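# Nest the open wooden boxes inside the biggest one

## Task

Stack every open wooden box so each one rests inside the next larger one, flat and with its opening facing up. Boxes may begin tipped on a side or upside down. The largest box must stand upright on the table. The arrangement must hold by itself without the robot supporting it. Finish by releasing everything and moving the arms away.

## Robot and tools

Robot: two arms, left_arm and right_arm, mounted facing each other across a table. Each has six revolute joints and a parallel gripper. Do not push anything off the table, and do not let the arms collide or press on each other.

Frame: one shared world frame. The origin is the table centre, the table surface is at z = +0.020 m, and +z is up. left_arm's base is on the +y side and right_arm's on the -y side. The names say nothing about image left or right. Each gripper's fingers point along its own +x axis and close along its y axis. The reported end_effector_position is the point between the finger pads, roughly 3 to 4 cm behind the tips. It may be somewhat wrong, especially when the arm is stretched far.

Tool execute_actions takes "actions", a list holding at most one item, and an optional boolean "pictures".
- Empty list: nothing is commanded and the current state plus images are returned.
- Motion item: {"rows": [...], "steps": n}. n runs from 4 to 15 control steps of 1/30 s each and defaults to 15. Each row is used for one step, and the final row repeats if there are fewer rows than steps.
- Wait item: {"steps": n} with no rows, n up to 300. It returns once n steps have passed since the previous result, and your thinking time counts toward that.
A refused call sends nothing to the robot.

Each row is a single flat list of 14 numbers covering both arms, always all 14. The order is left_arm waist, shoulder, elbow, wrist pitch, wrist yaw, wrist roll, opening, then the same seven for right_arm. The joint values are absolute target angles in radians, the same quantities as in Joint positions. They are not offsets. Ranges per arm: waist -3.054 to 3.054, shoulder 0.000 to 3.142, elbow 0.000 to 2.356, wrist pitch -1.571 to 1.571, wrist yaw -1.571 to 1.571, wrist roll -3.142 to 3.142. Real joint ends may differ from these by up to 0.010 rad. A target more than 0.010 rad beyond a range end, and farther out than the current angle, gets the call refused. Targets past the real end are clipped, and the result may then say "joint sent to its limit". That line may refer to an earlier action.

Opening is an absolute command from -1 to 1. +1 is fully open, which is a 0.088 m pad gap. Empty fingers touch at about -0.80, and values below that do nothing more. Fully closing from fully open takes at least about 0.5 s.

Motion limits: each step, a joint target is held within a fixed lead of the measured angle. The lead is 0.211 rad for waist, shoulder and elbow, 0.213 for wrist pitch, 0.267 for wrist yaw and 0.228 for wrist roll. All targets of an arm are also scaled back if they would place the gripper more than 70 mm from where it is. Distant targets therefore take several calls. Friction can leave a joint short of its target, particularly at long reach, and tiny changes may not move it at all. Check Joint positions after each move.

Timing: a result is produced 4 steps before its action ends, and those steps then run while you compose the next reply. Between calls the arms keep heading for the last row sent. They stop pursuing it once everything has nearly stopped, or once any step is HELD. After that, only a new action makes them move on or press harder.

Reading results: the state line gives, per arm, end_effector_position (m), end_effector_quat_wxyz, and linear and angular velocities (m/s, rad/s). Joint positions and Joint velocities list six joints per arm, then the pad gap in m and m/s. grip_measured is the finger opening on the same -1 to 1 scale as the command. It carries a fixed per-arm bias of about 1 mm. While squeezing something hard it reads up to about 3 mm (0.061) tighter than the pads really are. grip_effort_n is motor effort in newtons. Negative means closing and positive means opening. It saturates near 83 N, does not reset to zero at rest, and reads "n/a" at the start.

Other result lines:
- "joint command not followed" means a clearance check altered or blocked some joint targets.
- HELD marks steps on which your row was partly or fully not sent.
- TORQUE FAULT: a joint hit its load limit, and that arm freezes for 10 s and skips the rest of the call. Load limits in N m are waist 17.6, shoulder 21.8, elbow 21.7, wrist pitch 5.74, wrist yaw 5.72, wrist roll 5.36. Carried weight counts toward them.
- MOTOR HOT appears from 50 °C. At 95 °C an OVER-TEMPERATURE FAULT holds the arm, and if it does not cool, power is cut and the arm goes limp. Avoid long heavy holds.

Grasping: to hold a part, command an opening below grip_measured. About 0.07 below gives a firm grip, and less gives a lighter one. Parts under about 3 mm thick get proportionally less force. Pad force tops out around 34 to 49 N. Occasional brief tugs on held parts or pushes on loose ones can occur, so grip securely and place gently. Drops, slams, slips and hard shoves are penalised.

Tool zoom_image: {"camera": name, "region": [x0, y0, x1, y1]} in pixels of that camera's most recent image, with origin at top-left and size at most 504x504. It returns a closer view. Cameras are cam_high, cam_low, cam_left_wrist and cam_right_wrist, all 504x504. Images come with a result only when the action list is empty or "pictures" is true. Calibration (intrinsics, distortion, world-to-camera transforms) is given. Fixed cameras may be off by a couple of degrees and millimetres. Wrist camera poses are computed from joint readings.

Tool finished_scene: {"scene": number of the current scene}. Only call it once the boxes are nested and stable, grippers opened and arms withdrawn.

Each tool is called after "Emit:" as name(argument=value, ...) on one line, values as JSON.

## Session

Emit:
execute_actions(actions=[])

Scene clock: 0.00 s of 4500.00 s.
left_arm: end_effector_position=(-0.1057, +0.0343, +0.1563) grip_measured=+0.846 grip_effort_n=n/a end_effector_quat_wxyz=(+0.578, +0.015, +0.816, +0.012) end_effector_velocity=(-0.003, +0.001, -0.001) end_effector_angular_velocity=(+0.012, -0.005, +0.002) | right_arm: end_effector_position=(+0.3330, -0.2260, +0.2230) grip_measured=+0.838 grip_effort_n=n/a end_effector_quat_wxyz=(+0.029, +0.830, +0.001, -0.557) end_effector_velocity=(-0.003, -0.001, -0.003) end_effector_angular_velocity=(-0.001, +0.025, +0.005)
Joint positions: left_arm=[-0.067  2.151  1.795 -1.405  1.034 -1.1    0.08 ] | right_arm=[-0.593  1.912  1.278 -0.928  0.098 -2.169  0.08 ]
Joint velocities: left_arm=[-0.007 -0.002  0.002 -0.007 -0.007 -0.007 -0.   ] | right_arm=[-0.002  0.002 -0.002 -0.007 -0.022 -0.007 -0.   ]
Motor temperatures (°C, as the motors report them): left_arm=[25 24 28 25 26 25] | right_arm=[27 30 28 27 25 25]
Heat: left arm: hottest elbow 28 °C (+0.0 °C/min); right arm: hottest shoulder 30 °C (+0.0 °C/min).
camera_calibration (this result's frames):
cam_left_wrist: T_world_to_cam=[[-0.0493941, -0.997308, -0.0541925, 0.0537389], [-0.781087, 0.0047558, 0.624404, -0.14652], [-0.622466, 0.0731709, -0.779219, 0.127883], [0, 0, 0, 1]] pos_world=[-0.0321879, 0.0449338, 0.194049]
cam_right_wrist: T_world_to_cam=[[-0.0665906, 0.994948, -0.0751252, 0.27809], [0.776346, 0.0989619, 0.622489, -0.343704], [0.626779, -0.0168713, -0.779014, 0.0434989], [0, 0, 0, 1]] pos_world=[0.258087, -0.241937, 0.26873]

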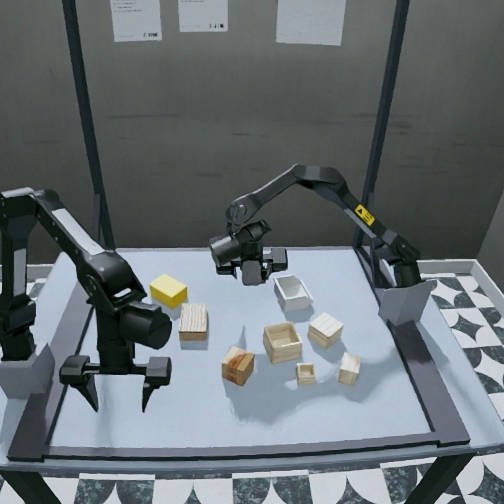

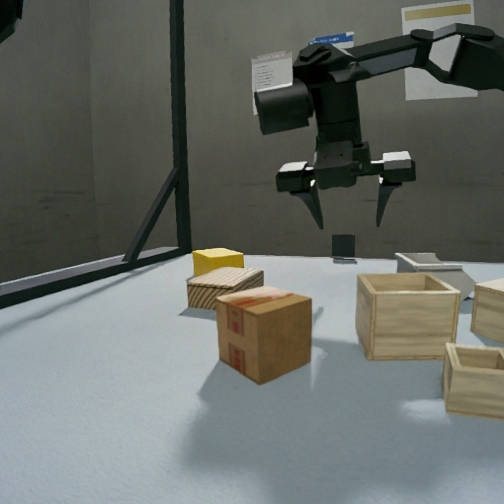

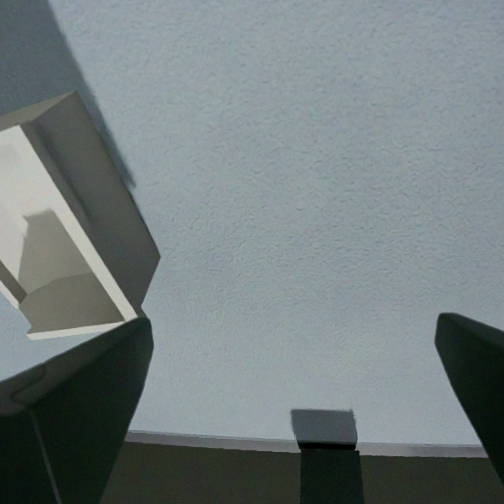

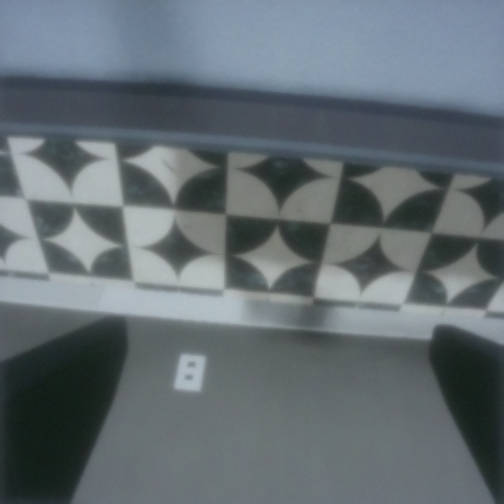

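Emit:
zoom_image(camera="cam_high", region=[200, 260, 400, 420])

Region (200, 260, 400, 420) of cam_high's 504x504 image, scaled by 2.520, with more detail than that image has; it fills the top 403 rows of this view, and the rest is white.

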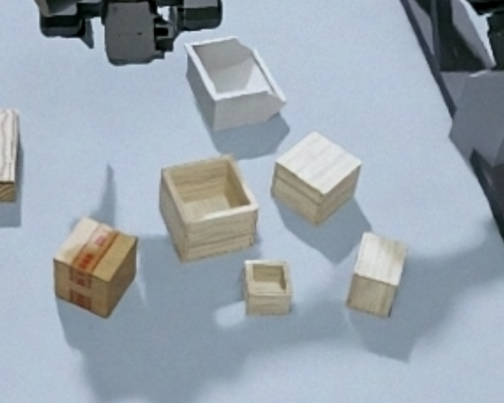

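Emit:
execute_actions(actions=[{"rows":[[0.55,1.964,1.306,-1.355,0.607,0,1,-0.593,1.912,1.278,-0.928,0.098,-2.169,0.84]],"steps":15}])

Emit:
execute_actions(actions=[{"steps":45}], pictures=true)

Scene clock: 1.47 s of 4500.00 s.
left_arm: end_effector_position=(+0.0046, +0.1281, +0.2055) grip_measured=+0.997 grip_effort_n=15.6 end_effector_quat_wxyz=(+0.688, +0.055, +0.723, -0.007) end_effector_velocity=(+0.273, +0.354, +0.085) end_effector_angular_velocity=(+0.120, -0.155, +0.131) | right_arm: end_effector_position=(+0.3330, -0.2260, +0.2230) grip_measured=+0.838 grip_effort_n=14.2 end_effector_quat_wxyz=(+0.029, +0.830, +0.001, -0.557) end_effector_velocity=(-0.003, -0.004, -0.001) end_effector_angular_velocity=(-0.016, +0.018, +0.000)
Joint positions: left_arm=[ 0.234  2.004  1.479 -1.363  0.698 -0.74   0.088] | right_arm=[-0.593  1.912  1.278 -0.928  0.098 -2.169  0.08 ]
Joint velocities: left_arm=[ 1.033 -0.144 -0.999  0.051 -0.505  1.121  0.003] | right_arm=[-0.002 -0.002 -0.002 -0.022 -0.007 -0.007 -0.   ]
Motor temperatures (°C, as the motors report them): left_arm=[25 24 28 25 26 25] | right_arm=[27 30 28 27 25 25]
Heat: left arm: hottest elbow 28 °C (+0.0 °C/min); right arm: hottest shoulder 30 °C (+0.0 °C/min).
Steps of this call (steps 1 to 33: nothing new was sent; steps 34 to 44: the first 11 steps of this action). Readings (joint positions):
34: left_arm=[-0.064 2.143 1.783 -1.397 1.023 -1.084] | right_arm=[-0.593 1.912 1.278 -0.928 0.098 -2.169]
35: left_arm=[-0.051 2.123 1.752 -1.386 0.979 -1.045] | right_arm=[-0.593 1.912 1.278 -0.928 0.098 -2.169]
37: left_arm=[0.001 2.083 1.689 -1.384 0.900 -0.981] | right_arm=[-0.593 1.912 1.278 -0.928 0.098 -2.169]
41: left_arm=[0.134 2.025 1.575 -1.369 0.763 -0.849] | right_arm=[-0.593 1.912 1.278 -0.928 0.098 -2.169]
44: the state above

Scene clock: 2.97 s of 4500.00 s.
left_arm: end_effector_position=(+0.0639, +0.2073, +0.2433) grip_measured=+1.000 grip_effort_n=15.6 end_effector_quat_wxyz=(+0.680, +0.181, +0.687, -0.180) end_effector_velocity=(-0.001, +0.001, +0.001) end_effector_angular_velocity=(+0.009, -0.001, +0.007) | right_arm: end_effector_position=(+0.3330, -0.2260, +0.2230) grip_measured=+0.838 grip_effort_n=15.1 end_effector_quat_wxyz=(+0.029, +0.830, +0.001, -0.557) end_effector_velocity=(+0.002, -0.000, +0.001) end_effector_angular_velocity=(-0.005, -0.009, +0.019)
Joint positions: left_arm=[ 0.545  1.975  1.312 -1.357  0.611 -0.003  0.088] | right_arm=[-0.593  1.912  1.278 -0.928  0.098 -2.169  0.08 ]
Joint velocities: left_arm=[-0.002 -0.002  0.002 -0.007 -0.007 -0.007  0.   ] | right_arm=[-0.002 -0.002 -0.002  0.007  0.007 -0.022 -0.   ]
Motor temperatures (°C, as the motors report them): left_arm=[25 25 28 25 26 25] | right_arm=[27 30 28 27 25 25]
Heat: left arm: hottest elbow 28 °C (+0.0 °C/min); right arm: hottest shoulder 30 °C (+0.0 °C/min).
Kept back: nothing.
Steps of this call (steps 1 to 4: the last 4 steps of your previous action; steps 5 to 45: the robot went on to your last target). Readings (joint positions):
1: left_arm=[0.270 2.000 1.447 -1.362 0.681 -0.700] | right_arm=[-0.593 1.912 1.278 -0.928 0.098 -2.169]
2: left_arm=[0.307 1.997 1.417 -1.362 0.666 -0.656] | right_arm=[-0.593 1.912 1.278 -0.928 0.098 -2.169]
4: left_arm=[0.391 1.994 1.370 -1.360 0.642 -0.561] | right_arm=[-0.593 1.912 1.278 -0.928 0.098 -2.169]
8: left_arm=[0.520 1.985 1.330 -1.357 0.617 -0.367] | right_arm=[-0.593 1.912 1.278 -0.928 0.098 -2.169]
45: the state above
All arms were judged still, so your last target was given up. Only a new action makes them travel on or press farther. Fingers that are still opening or closing keep moving.
camera_calibration (this result's frames):
cam_left_wrist: T_world_to_cam=[[-0.52005, -0.853725, -0.0264712, 0.232978], [-0.808217, 0.481831, 0.338563, -0.0968491], [-0.276285, 0.197464, -0.940571, 0.280025], [0, 0, 0, 1]] pos_world=[0.120252, 0.190269, 0.30234]
cam_right_wrist: T_world_to_cam=[[-0.0665906, 0.994948, -0.0751252, 0.27809], [0.776346, 0.0989619, 0.622489, -0.343704], [0.626779, -0.0168713, -0.779014, 0.0434989], [0, 0, 0, 1]] pos_world=[0.258087, -0.241937, 0.26873]

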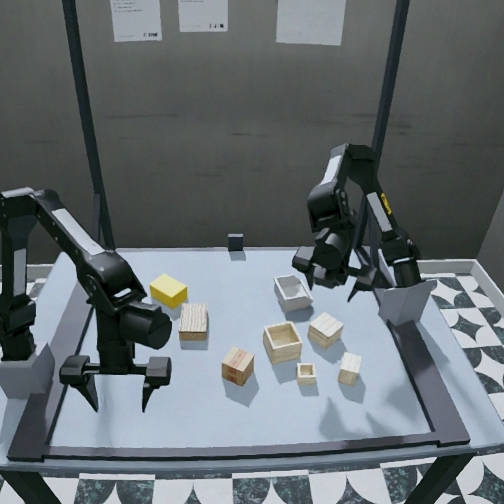

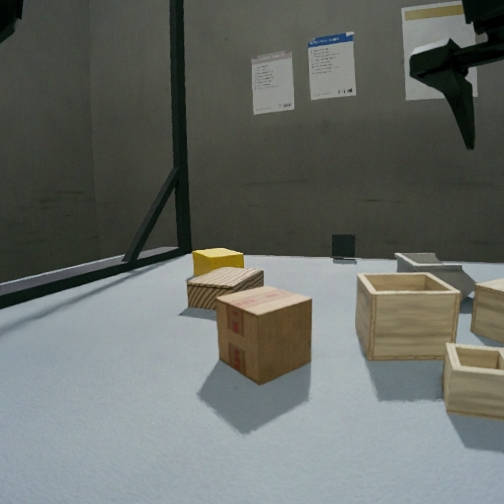

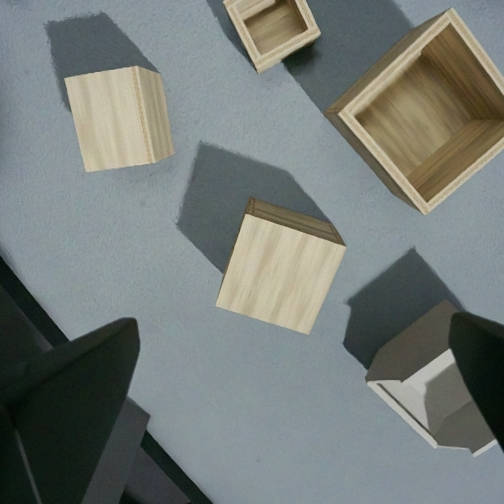

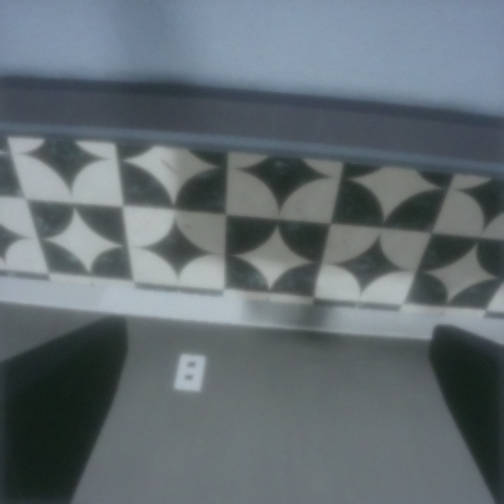

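Emit:
execute_actions(actions=[{"rows":[[0.612,2.30,1.112,-0.863,0.579,-1.65,1,-0.593,1.912,1.278,-0.928,0.098,-2.169,0.84]],"steps":15}])

Emit:
execute_actions(actions=[{"steps":45}], pictures=true)

Scene clock: 9.33 s of 4500.00 s.
left_arm: end_effector_position=(+0.1400, +0.2615, +0.1534) grip_measured=+1.000 grip_effort_n=15.1 end_effector_quat_wxyz=(+0.693, +0.006, +0.721, +0.008) end_effector_velocity=(+0.112, +0.045, -0.115) end_effector_angular_velocity=(-0.018, -0.191, +1.376) | right_arm: end_effector_position=(+0.3330, -0.2260, +0.2230) grip_measured=+0.838 grip_effort_n=14.7 end_effector_quat_wxyz=(+0.029, +0.830, +0.001, -0.557) end_effector_velocity=(-0.005, -0.003, -0.002) end_effector_angular_velocity=(-0.015, +0.031, +0.016)
Joint positions: left_arm=[ 0.604  2.262  1.13  -0.964  0.583 -0.436  0.088] | right_arm=[-0.593  1.912  1.278 -0.928  0.098 -2.169  0.08 ]
Joint velocities: left_arm=[ 0.037  0.369 -0.164  0.725 -0.022 -1.458  0.   ] | right_arm=[-0.002 -0.002 -0.002 -0.022 -0.022 -0.022 -0.   ]
Motor temperatures (°C, as the motors report them): left_arm=[26 25 28 25 26 25] | right_arm=[27 31 29 27 25 25]
Heat: left arm: hottest elbow 28 °C (+0.0 °C/min); right arm: hottest shoulder 31 °C (+6.4 °C/min).
Steps of this call (steps 1 to 90: nothing new was sent; then 3.00 s passed at rest; steps 91 to 101: the first 11 steps of this action). Readings (joint positions):
91: left_arm=[0.547 1.983 1.300 -1.342 0.611 -0.019] | right_arm=[-0.593 1.912 1.278 -0.928 0.098 -2.169]
92: left_arm=[0.551 1.993 1.281 -1.306 0.611 -0.052] | right_arm=[-0.593 1.912 1.278 -0.928 0.098 -2.169]
94: left_arm=[0.568 2.046 1.237 -1.240 0.603 -0.120] | right_arm=[-0.593 1.912 1.278 -0.928 0.098 -2.169]
98: left_arm=[0.595 2.194 1.160 -1.083 0.588 -0.290] | right_arm=[-0.593 1.912 1.278 -0.928 0.098 -2.169]
101: the state above

Scene clock: 10.83 s of 4500.00 s.
left_arm: end_effector_position=(+0.1561, +0.2613, +0.1446) grip_measured=+1.000 grip_effort_n=15.1 end_effector_quat_wxyz=(-0.588, +0.397, -0.586, -0.393) end_effector_velocity=(-0.002, -0.003, +0.002) end_effector_angular_velocity=(-0.006, +0.002, +0.019) | right_arm: end_effector_position=(+0.3330, -0.2260, +0.2230) grip_measured=+0.838 grip_effort_n=15.1 end_effector_quat_wxyz=(+0.029, +0.830, +0.001, -0.557) end_effector_velocity=(+0.002, -0.000, +0.001) end_effector_angular_velocity=(-0.005, -0.009, +0.019)
Joint positions: left_arm=[ 0.608  2.29   1.118 -0.865  0.582 -1.647  0.088] | right_arm=[-0.593  1.912  1.278 -0.928  0.098 -2.169  0.08 ]
Joint velocities: left_arm=[-0.002 -0.007  0.002 -0.007  0.007 -0.022  0.   ] | right_arm=[-0.002 -0.002 -0.002  0.007  0.007 -0.022  0.   ]
Motor temperatures (°C, as the motors report them): left_arm=[27 25 28 25 26 25] | right_arm=[27 31 29 27 25 25]
Heat: left arm: hottest elbow 28 °C (+0.0 °C/min); right arm: hottest shoulder 31 °C (+5.5 °C/min).
Kept back: nothing.
Steps of this call (steps 1 to 4: the last 4 steps of your previous action; steps 5 to 45: the robot went on to your last target). Readings (joint positions):
1: left_arm=[0.605 2.272 1.126 -0.941 0.582 -0.485] | right_arm=[-0.593 1.912 1.278 -0.928 0.098 -2.169]
2: left_arm=[0.606 2.276 1.123 -0.923 0.582 -0.534] | right_arm=[-0.593 1.912 1.278 -0.928 0.098 -2.169]
4: left_arm=[0.606 2.280 1.122 -0.898 0.582 -0.631] | right_arm=[-0.593 1.912 1.278 -0.928 0.098 -2.169]
8: left_arm=[0.607 2.285 1.120 -0.876 0.582 -0.825] | right_arm=[-0.593 1.912 1.278 -0.928 0.098 -2.169]
45: the state above
camera_calibration (this result's frames):
cam_left_wrist: T_world_to_cam=[[0.913901, -0.405357, -0.0216764, -0.0173106], [-0.376105, -0.865625, 0.330512, 0.270939], [-0.152739, -0.293903, -0.943553, 0.311498], [0, 0, 0, 1]] pos_world=[0.1653, 0.319065, 0.203991]
cam_right_wrist: T_world_to_cam=[[-0.0665906, 0.994948, -0.0751252, 0.27809], [0.776346, 0.0989619, 0.622489, -0.343704], [0.626779, -0.0168713, -0.779014, 0.0434989], [0, 0, 0, 1]] pos_world=[0.258087, -0.241937, 0.26873]

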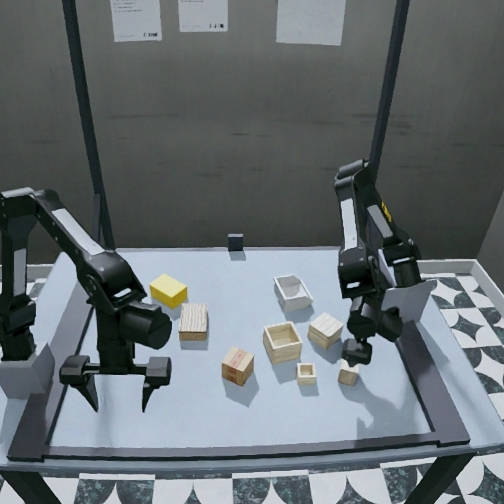

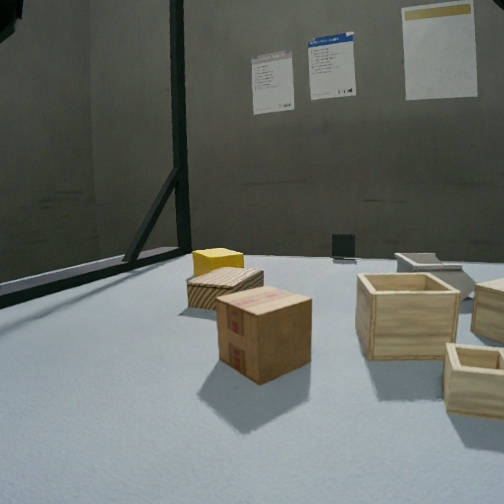

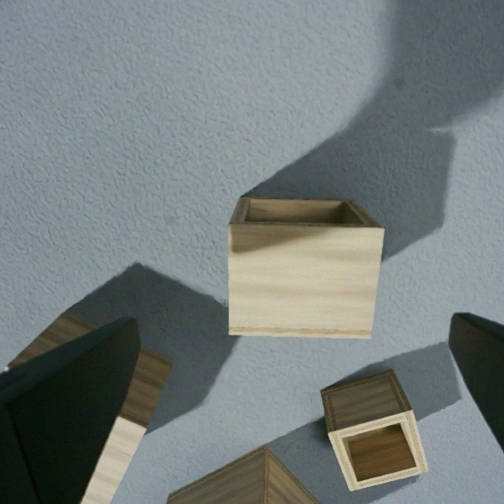

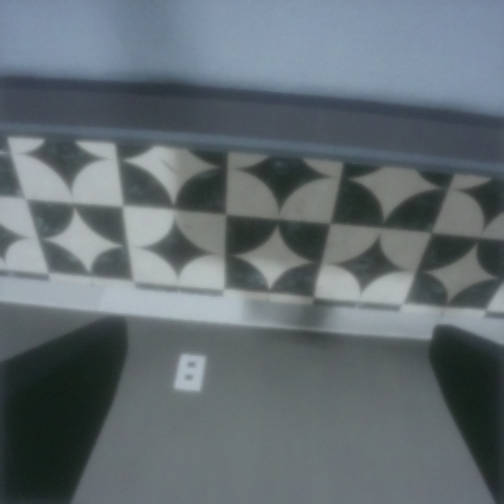

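Emit:
execute_actions(actions=[])

Scene clock: 11.60 s of 4500.00 s.
left_arm: end_effector_position=(+0.1561, +0.2613, +0.1446) grip_measured=+1.000 grip_effort_n=15.1 end_effector_quat_wxyz=(-0.588, +0.397, -0.586, -0.393) end_effector_velocity=(+0.000, +0.003, -0.001) end_effector_angular_velocity=(+0.024, -0.004, +0.010) | right_arm: end_effector_position=(+0.3330, -0.2260, +0.2230) grip_measured=+0.838 grip_effort_n=15.1 end_effector_quat_wxyz=(+0.029, +0.830, +0.001, -0.557) end_effector_velocity=(-0.000, +0.001, +0.002) end_effector_angular_velocity=(+0.006, +0.001, +0.022)
Joint positions: left_arm=[ 0.608  2.29   1.118 -0.865  0.582 -1.647  0.088] | right_arm=[-0.593  1.912  1.278 -0.928  0.098 -2.169  0.08 ]
Joint velocities: left_arm=[-0.002  0.002  0.002 -0.007 -0.022 -0.007  0.   ] | right_arm=[-0.002 -0.007 -0.002  0.007 -0.007 -0.022 -0.   ]
Motor temperatures (°C, as the motors report them): left_arm=[27 26 28 25 26 25] | right_arm=[27 31 29 27 25 25]
Heat: left arm: hottest elbow 28 °C (+0.0 °C/min); right arm: hottest shoulder 31 °C (+5.2 °C/min).
Kept back: nothing.
Steps of this call (steps 1 to 15: the robot went on to your last target; steps 16 to 23: nothing new was sent). Readings (joint positions):
1: left_arm=[0.608 2.290 1.118 -0.865 0.582 -1.647] | right_arm=[-0.593 1.912 1.278 -0.928 0.098 -2.169]
2: left_arm=[0.608 2.290 1.118 -0.865 0.582 -1.647] | right_arm=[-0.593 1.912 1.278 -0.928 0.098 -2.169]
4: left_arm=[0.608 2.290 1.118 -0.865 0.582 -1.647] | right_arm=[-0.593 1.912 1.278 -0.928 0.098 -2.169]
8: left_arm=[0.608 2.290 1.118 -0.865 0.582 -1.647] | right_arm=[-0.593 1.912 1.278 -0.928 0.098 -2.169]
23: the state above
All arms were judged still, so your last target was given up. Only a new action makes them travel on or press farther. Fingers that are still opening or closing keep moving.
camera_calibration (this result's frames):
cam_left_wrist: T_world_to_cam=[[0.914056, -0.405009, -0.0216767, -0.0174258], [-0.375775, -0.865768, 0.330515, 0.270924], [-0.152628, -0.293963, -0.943552, 0.311497], [0, 0, 0, 1]] pos_world=[0.165278, 0.319069, 0.203991]
cam_right_wrist: T_world_to_cam=[[-0.0665906, 0.994948, -0.0751252, 0.27809], [0.776346, 0.0989619, 0.622489, -0.343704], [0.626779, -0.0168713, -0.779014, 0.0434989], [0, 0, 0, 1]] pos_world=[0.258087, -0.241937, 0.26873]

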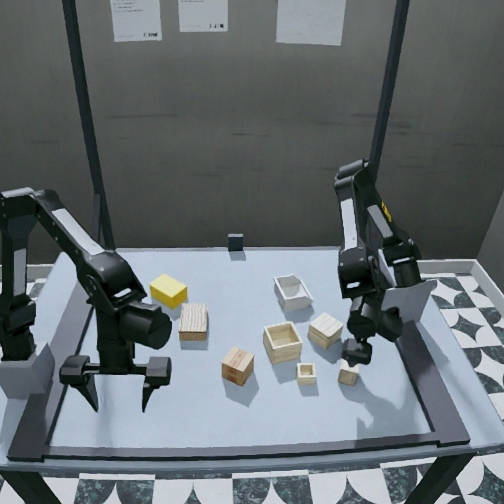

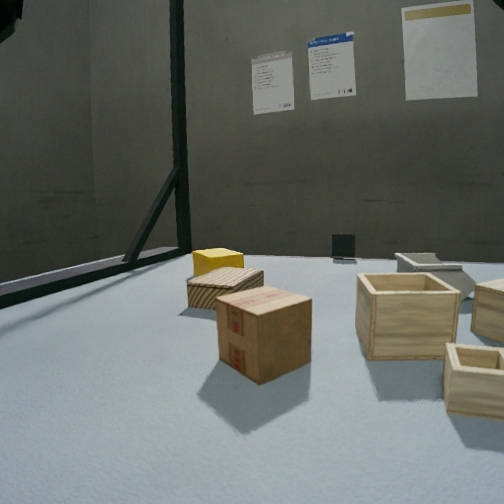

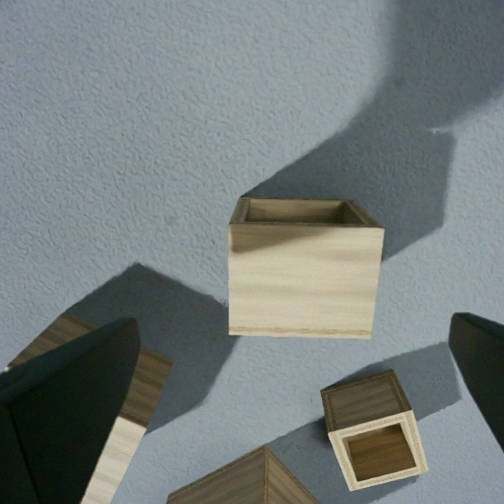

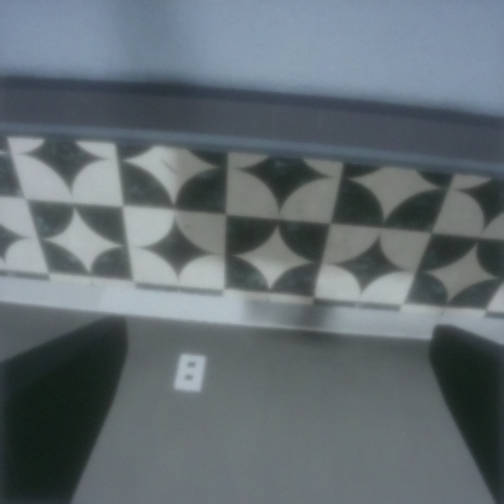

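Emit:
execute_actions(actions=[{"rows":[[0.57,2.32,1.09,-0.78,0.6,-1.69,1,-0.593,1.912,1.278,-0.928,0.098,-2.169,0.84],[0.57,2.32,1.09,-0.78,0.6,-1.69,1,-0.593,1.912,1.278,-0.928,0.098,-2.169,0.84],[0.53,2.36,1.05,-0.69,0.615,-1.74,1,-0.593,1.912,1.278,-0.928,0.098,-2.169,0.84],[0.53,2.36,1.05,-0.69,0.615,-1.74,1,-0.593,1.912,1.278,-0.928,0.098,-2.169,0.84],[0.49,2.39,1.02,-0.6,0.63,-1.78,1,-0.593,1.912,1.278,-0.928,0.098,-2.169,0.84],[0.49,2.39,1.02,-0.6,0.63,-1.78,1,-0.593,1.912,1.278,-0.928,0.098,-2.169,0.84],[0.45,2.43,0.987,-0.515,0.645,-1.825,1,-0.593,1.912,1.278,-0.928,0.098,-2.169,0.84]],"steps":15}], pictures=true)

Scene clock: 15.23 s of 4500.00 s.
left_arm: end_effector_position=(+0.1539, +0.2614, +0.0736) grip_measured=+1.000 grip_effort_n=15.1 end_effector_quat_wxyz=(-0.588, +0.391, -0.584, -0.401) end_effector_velocity=(-0.053, +0.054, -0.131) end_effector_angular_velocity=(+0.179, +0.173, +0.107) | right_arm: end_effector_position=(+0.3330, -0.2260, +0.2230) grip_measured=+0.838 grip_effort_n=15.6 end_effector_quat_wxyz=(+0.029, +0.830, +0.001, -0.557) end_effector_velocity=(+0.003, +0.001, +0.001) end_effector_angular_velocity=(+0.006, -0.010, -0.009)
Joint positions: left_arm=[ 0.465  2.405  1.008 -0.572  0.632 -1.795  0.088] | right_arm=[-0.593  1.912  1.278 -0.928  0.098 -2.169  0.08 ]
Joint velocities: left_arm=[-0.252  0.222 -0.242  0.33   0.051 -0.212  0.   ] | right_arm=[-0.002  0.002  0.002  0.007  0.007  0.007 -0.   ]
Motor temperatures (°C, as the motors report them): left_arm=[27 26 28 25 26 25] | right_arm=[27 32 30 27 25 25]
Heat: left arm: hottest elbow 28 °C (+0.0 °C/min); right arm: hottest shoulder 32 °C (+7.9 °C/min).
Steps of this call (steps 1 to 90: nothing new was sent; then 0.27 s passed at rest; steps 91 to 101: the first 11 steps of this action). Readings (joint positions):
91: left_arm=[0.607 2.291 1.115 -0.858 0.582 -1.652] | right_arm=[-0.593 1.912 1.278 -0.928 0.098 -2.169]
92: left_arm=[0.603 2.293 1.111 -0.837 0.583 -1.661] | right_arm=[-0.593 1.912 1.278 -0.928 0.098 -2.169]
94: left_arm=[0.583 2.308 1.095 -0.779 0.593 -1.689] | right_arm=[-0.593 1.912 1.278 -0.928 0.098 -2.169]
98: left_arm=[0.510 2.367 1.040 -0.635 0.620 -1.761] | right_arm=[-0.593 1.912 1.278 -0.928 0.098 -2.169]
101: the state above
camera_calibration (this result's frames):
cam_left_wrist: T_world_to_cam=[[0.915008, -0.40164, -0.0380194, -0.0167404], [-0.369822, -0.872698, 0.318793, 0.29534], [-0.161219, -0.277637, -0.947062, 0.241544], [0, 0, 0, 1]] pos_world=[0.163483, 0.318081, 0.133968]
cam_right_wrist: T_world_to_cam=[[-0.0665906, 0.994948, -0.0751252, 0.27809], [0.776346, 0.0989619, 0.622489, -0.343704], [0.626779, -0.0168713, -0.779014, 0.0434989], [0, 0, 0, 1]] pos_world=[0.258087, -0.241937, 0.26873]

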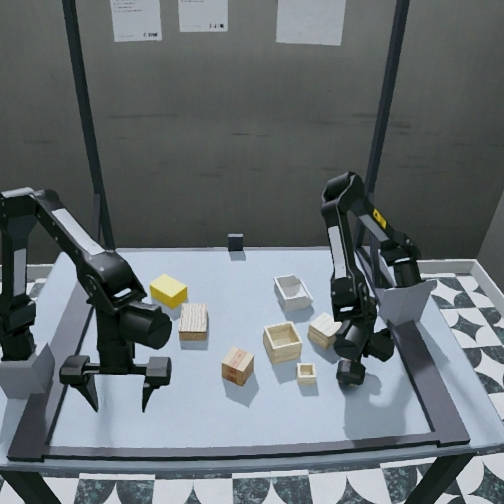

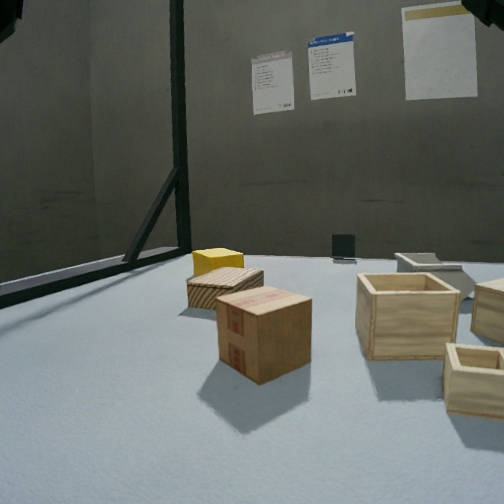

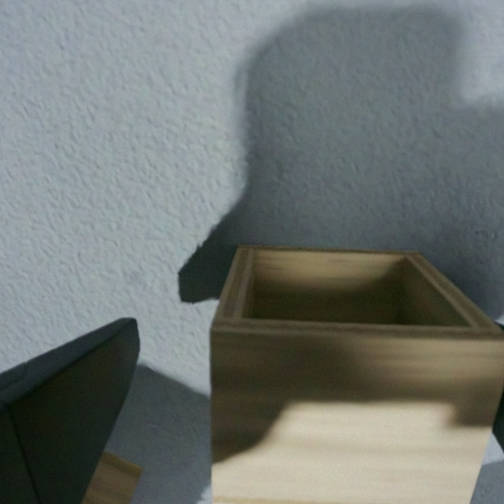

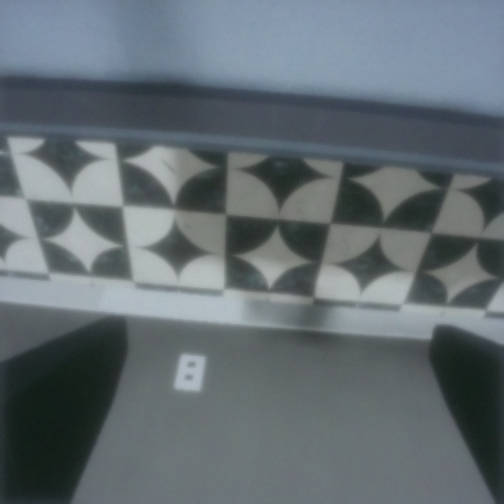

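Emit:
execute_actions(actions=[{"steps":10}], pictures=true)

Scene clock: 15.57 s of 4500.00 s.
left_arm: end_effector_position=(+0.1553, +0.2609, +0.0662) grip_measured=+1.000 grip_effort_n=15.1 end_effector_quat_wxyz=(-0.587, +0.396, -0.584, -0.397) end_effector_velocity=(-0.007, +0.005, -0.008) end_effector_angular_velocity=(+0.015, +0.022, +0.037) | right_arm: end_effector_position=(+0.3330, -0.2260, +0.2230) grip_measured=+0.838 grip_effort_n=15.1 end_effector_quat_wxyz=(+0.029, +0.830, +0.001, -0.557) end_effector_velocity=(-0.003, -0.001, -0.001) end_effector_angular_velocity=(+0.008, +0.022, -0.007)
Joint positions: left_arm=[ 0.453  2.418  0.993 -0.52   0.641 -1.82   0.088] | right_arm=[-0.593  1.912  1.278 -0.928  0.098 -2.169  0.08 ]
Joint velocities: left_arm=[-0.017  0.012 -0.017  0.007  0.007 -0.037  0.   ] | right_arm=[-0.002 -0.002 -0.002 -0.007 -0.022  0.007 -0.   ]
Motor temperatures (°C, as the motors report them): left_arm=[27 26 28 25 26 25] | right_arm=[27 32 30 27 25 25]
Heat: left arm: hottest elbow 28 °C (+0.0 °C/min); right arm: hottest shoulder 32 °C (+7.7 °C/min).
Kept back: nothing.
Steps of this call (steps 1 to 4: the last 4 steps of your previous action; steps 5 to 10: the robot went on to your last target). Readings (joint positions):
1: left_arm=[0.459 2.412 1.001 -0.560 0.634 -1.802] | right_arm=[-0.593 1.912 1.278 -0.928 0.098 -2.169]
2: left_arm=[0.456 2.415 0.998 -0.549 0.636 -1.807] | right_arm=[-0.593 1.912 1.278 -0.928 0.098 -2.169]
4: left_arm=[0.454 2.417 0.995 -0.535 0.638 -1.813] | right_arm=[-0.593 1.912 1.278 -0.928 0.098 -2.169]
8: left_arm=[0.453 2.418 0.994 -0.522 0.640 -1.819] | right_arm=[-0.593 1.912 1.278 -0.928 0.098 -2.169]
10: the state above
camera_calibration (this result's frames):
cam_left_wrist: T_world_to_cam=[[0.915927, -0.400436, -0.0269974, -0.0196887], [-0.370782, -0.870008, 0.324974, 0.296831], [-0.153619, -0.287642, -0.945338, 0.235908], [0, 0, 0, 1]] pos_world=[0.164333, 0.318219, 0.126019]
cam_right_wrist: T_world_to_cam=[[-0.0665906, 0.994948, -0.0751252, 0.27809], [0.776346, 0.0989619, 0.622489, -0.343704], [0.626779, -0.0168713, -0.779014, 0.0434989], [0, 0, 0, 1]] pos_world=[0.258087, -0.241937, 0.26873]

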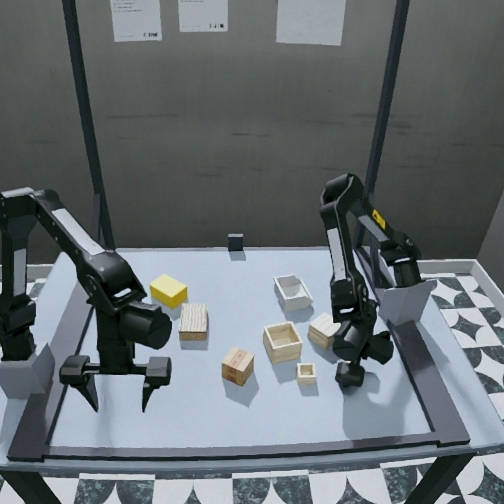

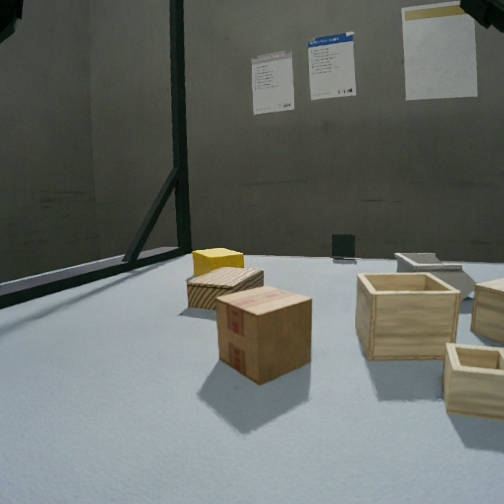

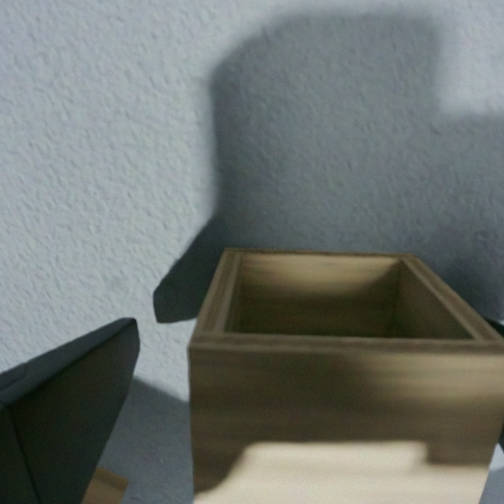

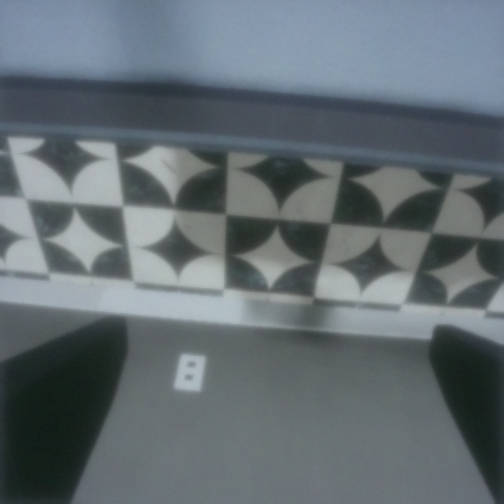

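Close.

Emit:
execute_actions(actions=[{"rows":[[0.45,2.43,0.987,-0.515,0.645,-1.825,0.6,-0.593,1.912,1.278,-0.928,0.098,-2.169,0.84],[0.45,2.43,0.987,-0.515,0.645,-1.825,0.6,-0.593,1.912,1.278,-0.928,0.098,-2.169,0.84],[0.45,2.43,0.987,-0.515,0.645,-1.825,0.6,-0.593,1.912,1.278,-0.928,0.098,-2.169,0.84],[0.45,2.43,0.987,-0.515,0.645,-1.825,0.6,-0.593,1.912,1.278,-0.928,0.098,-2.169,0.84],[0.45,2.43,0.987,-0.515,0.645,-1.825,0.35,-0.593,1.912,1.278,-0.928,0.098,-2.169,0.84]],"steps":15}])

Emit:
execute_actions(actions=[{"steps":8}])

Scene clock: 16.13 s of 4500.00 s.
left_arm: end_effector_position=(+0.1553, +0.2610, +0.0653) grip_measured=+0.419 grip_effort_n=-18.8 end_effector_quat_wxyz=(-0.588, +0.395, -0.584, -0.397) end_effector_velocity=(-0.000, -0.001, +0.002) end_effector_angular_velocity=(+0.006, -0.005, +0.019) | right_arm: end_effector_position=(+0.3330, -0.2260, +0.2230) grip_measured=+0.838 grip_effort_n=15.1 end_effector_quat_wxyz=(+0.029, +0.830, +0.001, -0.557) end_effector_velocity=(-0.003, -0.004, -0.001) end_effector_angular_velocity=(+0.003, +0.030, -0.029)
Joint positions: left_arm=[ 0.451  2.42   0.992 -0.516  0.641 -1.822  0.06 ] | right_arm=[-0.593  1.912  1.278 -0.928  0.098 -2.169  0.08 ]
Joint velocities: left_arm=[-0.002 -0.007  0.002 -0.007 -0.007 -0.022 -0.026] | right_arm=[-0.007 -0.002 -0.002 -0.022 -0.022  0.022 -0.   ]
Motor temperatures (°C, as the motors report them): left_arm=[27 26 28 25 26 25] | right_arm=[27 32 30 27 25 25]
Heat: left arm: hottest elbow 28 °C (+0.0 °C/min); right arm: hottest shoulder 32 °C (+7.4 °C/min).
Steps of this call (steps 1 to 6: the robot went on to your last target; steps 7 to 17: the first 11 steps of this action). Readings (joint positions):
7: left_arm=[0.451 2.420 0.992 -0.517 0.641 -1.821] | right_arm=[-0.593 1.912 1.278 -0.928 0.098 -2.169]
8: left_arm=[0.451 2.420 0.992 -0.517 0.641 -1.821] | right_arm=[-0.593 1.912 1.278 -0.928 0.098 -2.169]
10: left_arm=[0.451 2.420 0.992 -0.517 0.641 -1.822] | right_arm=[-0.593 1.912 1.278 -0.928 0.098 -2.169]
14: left_arm=[0.451 2.420 0.992 -0.517 0.641 -1.822] | right_arm=[-0.593 1.912 1.278 -0.928 0.098 -2.169]
17: the state above

Scene clock: 16.40 s of 4500.00 s.
left_arm: end_effector_position=(+0.1553, +0.2610, +0.0653) grip_measured=+0.360 grip_effort_n=-18.4 end_effector_quat_wxyz=(-0.588, +0.395, -0.584, -0.397) end_effector_velocity=(-0.000, +0.005, -0.001) end_effector_angular_velocity=(+0.025, -0.005, +0.013) | right_arm: end_effector_position=(+0.3330, -0.2260, +0.2230) grip_measured=+0.838 grip_effort_n=15.1 end_effector_quat_wxyz=(+0.029, +0.830, +0.001, -0.557) end_effector_velocity=(-0.002, -0.002, +0.001) end_effector_angular_velocity=(-0.000, +0.008, +0.005)
Joint positions: left_arm=[ 0.451  2.42   0.992 -0.516  0.641 -1.822  0.057] | right_arm=[-0.593  1.912  1.278 -0.928  0.098 -2.169  0.08 ]
Joint velocities: left_arm=[-0.002  0.002 -0.002 -0.007 -0.022 -0.007 -0.003] | right_arm=[-0.002 -0.007 -0.002 -0.007 -0.007 -0.007 -0.   ]
Motor temperatures (°C, as the motors report them): left_arm=[27 26 28 25 26 25] | right_arm=[27 32 30 27 25 25]
Heat: left arm: hottest elbow 28 °C (+0.0 °C/min); right arm: hottest shoulder 32 °C (+7.3 °C/min).
Kept back: nothing.
Steps of this call (steps 1 to 4: the last 4 steps of your previous action; steps 5 to 8: the robot went on to your last target). Readings (joint positions):
1: left_arm=[0.451 2.420 0.992 -0.516 0.641 -1.822] | right_arm=[-0.593 1.912 1.278 -0.928 0.098 -2.169]
2: left_arm=[0.451 2.420 0.992 -0.516 0.641 -1.822] | right_arm=[-0.593 1.912 1.278 -0.928 0.098 -2.169]
4: left_arm=[0.451 2.420 0.992 -0.516 0.641 -1.822] | right_arm=[-0.593 1.912 1.278 -0.928 0.098 -2.169]
8: the state above

Emit:
execute_actions(actions=[{"rows":[[0.45,2.43,0.987,-0.515,0.645,-1.825,0.2,-0.593,1.912,1.278,-0.928,0.098,-2.169,0.84]],"steps":12}])

Scene clock: 16.73 s of 4500.00 s.
left_arm: end_effector_position=(+0.1553, +0.2611, +0.0653) grip_measured=+0.251 grip_effort_n=-83.5 end_effector_quat_wxyz=(-0.587, +0.396, -0.584, -0.397) end_effector_velocity=(-0.003, +0.003, -0.001) end_effector_angular_velocity=(+0.013, +0.004, -0.002) | right_arm: end_effector_position=(+0.3330, -0.2260, +0.2230) grip_measured=+0.838 grip_effort_n=15.1 end_effector_quat_wxyz=(+0.029, +0.830, +0.001, -0.557) end_effector_velocity=(-0.001, +0.002, +0.001) end_effector_angular_velocity=(+0.005, +0.001, +0.027)
Joint positions: left_arm=[ 0.451  2.42   0.991 -0.516  0.641 -1.822  0.051] | right_arm=[-0.593  1.912  1.278 -0.928  0.098 -2.169  0.08 ]
Joint velocities: left_arm=[-0.002 -0.002 -0.007 -0.007 -0.007  0.007  0.   ] | right_arm=[ 0.002 -0.007 -0.002  0.007 -0.007 -0.022 -0.   ]
Motor temperatures (°C, as the motors report them): left_arm=[27 26 28 25 26 25] | right_arm=[27 32 30 27 25 25]
Heat: left arm: hottest elbow 28 °C (+0.0 °C/min); right arm: hottest shoulder 32 °C (+7.2 °C/min).
Steps of this call (steps 1 to 2: the robot went on to your last target; steps 3 to 10: the first 8 steps of this action). Readings (joint positions):
3: left_arm=[0.451 2.420 0.992 -0.516 0.641 -1.822] | right_arm=[-0.593 1.912 1.278 -0.928 0.098 -2.169]
4: left_arm=[0.451 2.420 0.992 -0.516 0.641 -1.822] | right_arm=[-0.593 1.912 1.278 -0.928 0.098 -2.169]
6: left_arm=[0.451 2.420 0.992 -0.516 0.641 -1.822] | right_arm=[-0.593 1.912 1.278 -0.928 0.098 -2.169]
10: the state above

Emit:
execute_actions(actions=[{"rows":[[0.5,2.38,1.03,-0.62,0.62,-1.77,0.2,-0.593,1.912,1.278,-0.928,0.098,-2.169,0.84],[0.5,2.38,1.03,-0.62,0.62,-1.77,0.2,-0.593,1.912,1.278,-0.928,0.098,-2.169,0.84],[0.55,2.33,1.07,-0.73,0.6,-1.71,0.2,-0.593,1.912,1.278,-0.928,0.098,-2.169,0.84],[0.55,2.33,1.07,-0.73,0.6,-1.71,0.2,-0.593,1.912,1.278,-0.928,0.098,-2.169,0.84],[0.6,2.27,1.1,-0.85,0.58,-1.65,0.2,-0.593,1.912,1.278,-0.928,0.098,-2.169,0.84],[0.6,2.27,1.1,-0.85,0.58,-1.65,0.2,-0.593,1.912,1.278,-0.928,0.098,-2.169,0.84],[0.6,2.17,1.05,-0.8,0.58,-1.65,0.2,-0.593,1.912,1.278,-0.928,0.098,-2.169,0.84]],"steps":15}])

Emit:
execute_actions(actions=[{"rows":[[0.4,2.2,0.9,0.0,0.2,-1.3,0.2,-0.593,1.912,1.278,-0.928,0.098,-2.169,0.84]],"steps":15}])

Emit:
execute_actions(actions=[{"rows":[[0.079,2.4,0.62,1.2,-0.2755,-0.903,0.2,-0.593,1.912,1.278,-0.928,0.098,-2.169,0.84]],"steps":15}])

Emit:
execute_actions(actions=[{"steps":30}], pictures=true)

Scene clock: 17.43 s of 4500.00 s.
left_arm: end_effector_position=(+0.1519, +0.2533, +0.1475) grip_measured=+0.251 grip_effort_n=-83.5 end_effector_quat_wxyz=(-0.608, +0.407, -0.582, -0.355) end_effector_velocity=(-0.009, -0.076, +0.159) end_effector_angular_velocity=(-0.202, -0.402, -0.333) | right_arm: end_effector_position=(+0.3330, -0.2260, +0.2230) grip_measured=+0.838 grip_effort_n=15.6 end_effector_quat_wxyz=(+0.029, +0.830, +0.001, -0.557) end_effector_velocity=(+0.001, -0.007, +0.001) end_effector_angular_velocity=(-0.031, -0.007, -0.005)
Joint positions: left_arm=[ 0.589  2.215  1.052 -0.773  0.592 -1.672  0.051] | right_arm=[-0.593  1.912  1.278 -0.928  0.098 -2.169  0.08 ]
Joint velocities: left_arm=[ 0.095 -0.54   0.066 -0.125 -0.037  0.139 -0.   ] | right_arm=[-0.002 -0.002 -0.002 -0.022  0.022 -0.007 -0.   ]
Motor temperatures (°C, as the motors report them): left_arm=[27 26 28 25 26 25] | right_arm=[27 32 30 27 25 25]
Heat: left arm: hottest elbow 28 °C (+0.0 °C/min); right arm: hottest shoulder 32 °C (+6.9 °C/min).
Steps of this call (steps 1 to 4: the last 4 steps of your previous action; steps 5 to 10: the robot went on to your last target; steps 11 to 21: the first 11 steps of this action). Readings (joint positions):
11: left_arm=[0.452 2.420 0.994 -0.524 0.641 -1.818] | right_arm=[-0.593 1.912 1.278 -0.928 0.098 -2.169]
12: left_arm=[0.458 2.419 1.000 -0.549 0.640 -1.808] | right_arm=[-0.593 1.912 1.278 -0.928 0.098 -2.169]
14: left_arm=[0.482 2.404 1.017 -0.620 0.626 -1.773] | right_arm=[-0.593 1.912 1.278 -0.928 0.098 -2.169]
18: left_arm=[0.562 2.303 1.048 -0.743 0.596 -1.696] | right_arm=[-0.593 1.912 1.278 -0.928 0.098 -2.169]
21: the state above

Scene clock: 17.93 s of 4500.00 s.
left_arm: end_effector_position=(+0.1961, +0.2482, +0.1176) grip_measured=+0.251 grip_effort_n=-83.5 end_effector_quat_wxyz=(-0.842, +0.175, -0.482, -0.166) end_effector_velocity=(+0.187, -0.182, +0.076) end_effector_angular_velocity=(-0.414, -0.917, -0.898) | right_arm: end_effector_position=(+0.3330, -0.2260, +0.2230) grip_measured=+0.838 grip_effort_n=15.1 end_effector_quat_wxyz=(+0.029, +0.830, +0.001, -0.557) end_effector_velocity=(-0.005, -0.003, -0.002) end_effector_angular_velocity=(-0.009, +0.030, +0.003)
Joint positions: left_arm=[ 0.407  2.198  0.911 -0.311  0.231 -1.329  0.051] | right_arm=[-0.593  1.912  1.278 -0.928  0.098 -2.169  0.08 ]
Joint velocities: left_arm=[-0.007  0.002 -0.017  1.297 -0.212  0.183 -0.   ] | right_arm=[-0.002 -0.002 -0.002 -0.022 -0.022 -0.007  0.   ]
Motor temperatures (°C, as the motors report them): left_arm=[27 26 28 25 26 25] | right_arm=[27 32 30 27 25 25]
Heat: left arm: hottest elbow 28 °C (+0.0 °C/min); right arm: hottest shoulder 32 °C (+6.7 °C/min).
Steps of this call (steps 1 to 4: the last 4 steps of your previous action; steps 5 to 15: the first 11 steps of this action). Readings (joint positions):
5: left_arm=[0.585 2.189 1.040 -0.772 0.560 -1.634] | right_arm=[-0.593 1.912 1.278 -0.928 0.098 -2.169]
6: left_arm=[0.558 2.185 1.013 -0.711 0.488 -1.578] | right_arm=[-0.593 1.912 1.278 -0.928 0.098 -2.169]
8: left_arm=[0.482 2.188 0.966 -0.627 0.383 -1.481] | right_arm=[-0.593 1.912 1.278 -0.928 0.098 -2.169]
12: left_arm=[0.409 2.198 0.915 -0.451 0.266 -1.363] | right_arm=[-0.593 1.912 1.278 -0.928 0.098 -2.169]
15: the state above

Scene clock: 18.43 s of 4500.00 s.
left_arm: end_effector_position=(+0.2135, +0.2718, +0.0681) grip_measured=+0.251 grip_effort_n=-83.5 end_effector_quat_wxyz=(+0.945, +0.129, +0.298, +0.044) end_effector_velocity=(+0.029, -0.027, +0.007) end_effector_angular_velocity=(+0.452, -0.789, -0.822) | right_arm: end_effector_position=(+0.3330, -0.2260, +0.2230) grip_measured=+0.838 grip_effort_n=14.7 end_effector_quat_wxyz=(+0.029, +0.830, +0.001, -0.557) end_effector_velocity=(+0.002, +0.000, +0.001) end_effector_angular_velocity=(+0.009, +0.003, +0.003)
Joint positions: left_arm=[ 0.136  2.343  0.668  0.28  -0.223 -0.975  0.051] | right_arm=[-0.593  1.912  1.278 -0.928  0.098 -2.169  0.08 ]
Joint velocities: left_arm=[-0.354  0.198 -0.398  1.267 -0.755  0.505 -0.   ] | right_arm=[-0.007 -0.002 -0.002  0.007 -0.007 -0.007 -0.   ]
Motor temperatures (°C, as the motors report them): left_arm=[27 26 28 25 26 25] | right_arm=[27 32 30 27 25 25]
Heat: left arm: hottest elbow 28 °C (+0.0 °C/min); right arm: hottest shoulder 32 °C (+6.5 °C/min).
Steps of this call (steps 1 to 4: the last 4 steps of your previous action; steps 5 to 15: the first 11 steps of this action). Readings (joint positions):
5: left_arm=[0.399 2.205 0.899 -0.096 0.196 -1.297] | right_arm=[-0.593 1.912 1.278 -0.928 0.098 -2.169]
6: left_arm=[0.382 2.214 0.886 -0.061 0.157 -1.267] | right_arm=[-0.593 1.912 1.278 -0.928 0.098 -2.169]
8: left_arm=[0.331 2.247 0.845 -0.013 0.096 -1.211] | right_arm=[-0.593 1.912 1.278 -0.928 0.098 -2.169]
12: left_arm=[0.198 2.329 0.717 0.146 -0.110 -1.064] | right_arm=[-0.593 1.912 1.278 -0.928 0.098 -2.169]
15: the state above

Scene clock: 19.43 s of 4500.00 s.
left_arm: end_effector_position=(+0.2074, +0.1322, +0.1307) grip_measured=+0.251 grip_effort_n=-83.5 end_effector_quat_wxyz=(+0.958, -0.004, +0.090, -0.272) end_effector_velocity=(-0.003, -0.003, +0.004) end_effector_angular_velocity=(-0.014, -0.010, -0.025) | right_arm: end_effector_position=(+0.3330, -0.2260, +0.2230) grip_measured=+0.838 grip_effort_n=15.6 end_effector_quat_wxyz=(+0.029, +0.830, +0.001, -0.557) end_effector_velocity=(-0.003, -0.001, -0.001) end_effector_angular_velocity=(-0.006, +0.010, +0.009)
Joint positions: left_arm=[ 0.078  2.393  0.622  1.192 -0.27  -0.906  0.051] | right_arm=[-0.593  1.912  1.278 -0.928  0.098 -2.169  0.08 ]
Joint velocities: left_arm=[ 0.002 -0.002 -0.007  0.037  0.007  0.007 -0.   ] | right_arm=[ 0.002 -0.002 -0.002 -0.007 -0.007 -0.007 -0.   ]
Motor temperatures (°C, as the motors report them): left_arm=[27 26 28 25 26 25] | right_arm=[28 32 30 27 25 25]
Heat: left arm: hottest elbow 28 °C (+0.0 °C/min); right arm: hottest shoulder 32 °C (+6.2 °C/min).
Kept back: nothing.
Steps of this call (steps 1 to 4: the last 4 steps of your previous action; steps 5 to 30: the robot went on to your last target). Readings (joint positions):
1: left_arm=[0.126 2.350 0.656 0.324 -0.244 -0.959] | right_arm=[-0.593 1.912 1.278 -0.928 0.098 -2.169]
2: left_arm=[0.120 2.358 0.645 0.367 -0.258 -0.946] | right_arm=[-0.593 1.912 1.278 -0.928 0.098 -2.169]
4: left_arm=[0.112 2.374 0.630 0.453 -0.274 -0.929] | right_arm=[-0.593 1.912 1.278 -0.928 0.098 -2.169]
8: left_arm=[0.089 2.392 0.622 0.635 -0.268 -0.914] | right_arm=[-0.593 1.912 1.278 -0.928 0.098 -2.169]
30: the state above
camera_calibration (this result's frames):
cam_left_wrist: T_world_to_cam=[[-0.502648, -0.864242, 0.0207628, 0.232114], [-0.430238, 0.229252, -0.87312, 0.206846], [0.749827, -0.447805, -0.487063, 0.0417969], [0, 0, 0, 1]] pos_world=[0.174324, 0.1719, 0.19614]
cam_right_wrist: T_world_to_cam=[[-0.0665906, 0.994948, -0.0751252, 0.27809], [0.776346, 0.0989619, 0.622489, -0.343704], [0.626779, -0.0168713, -0.779014, 0.0434989], [0, 0, 0, 1]] pos_world=[0.258087, -0.241937, 0.26873]

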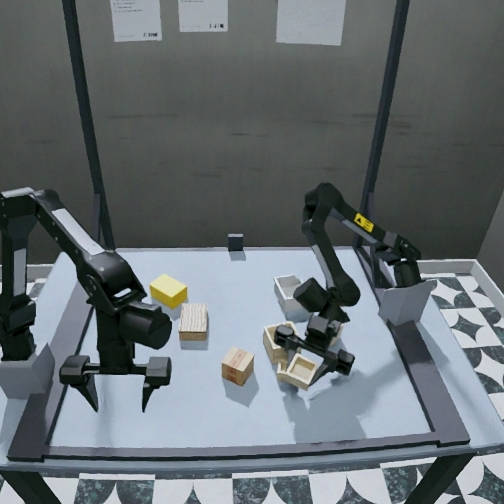

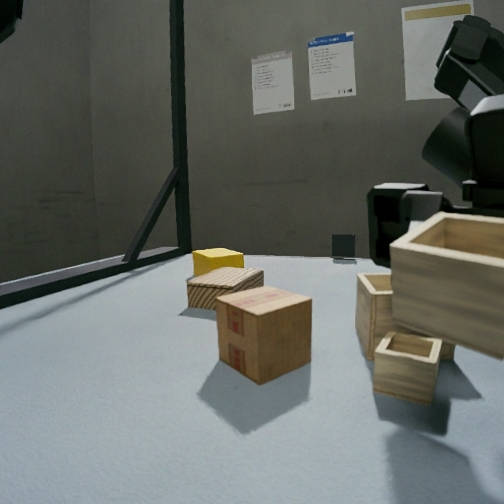

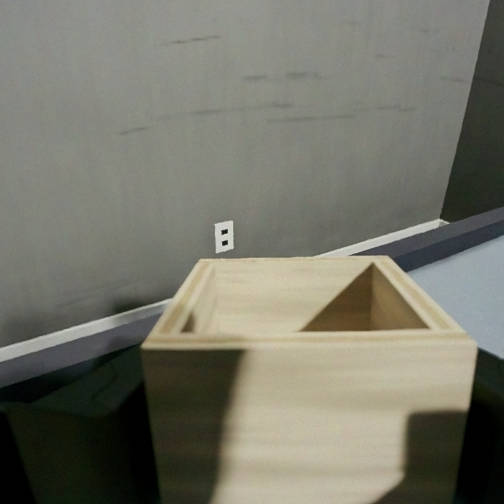

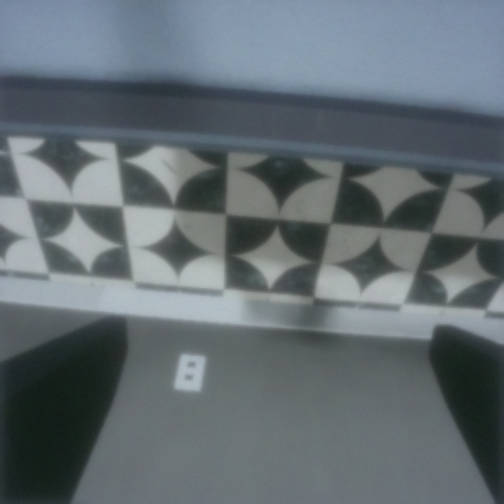

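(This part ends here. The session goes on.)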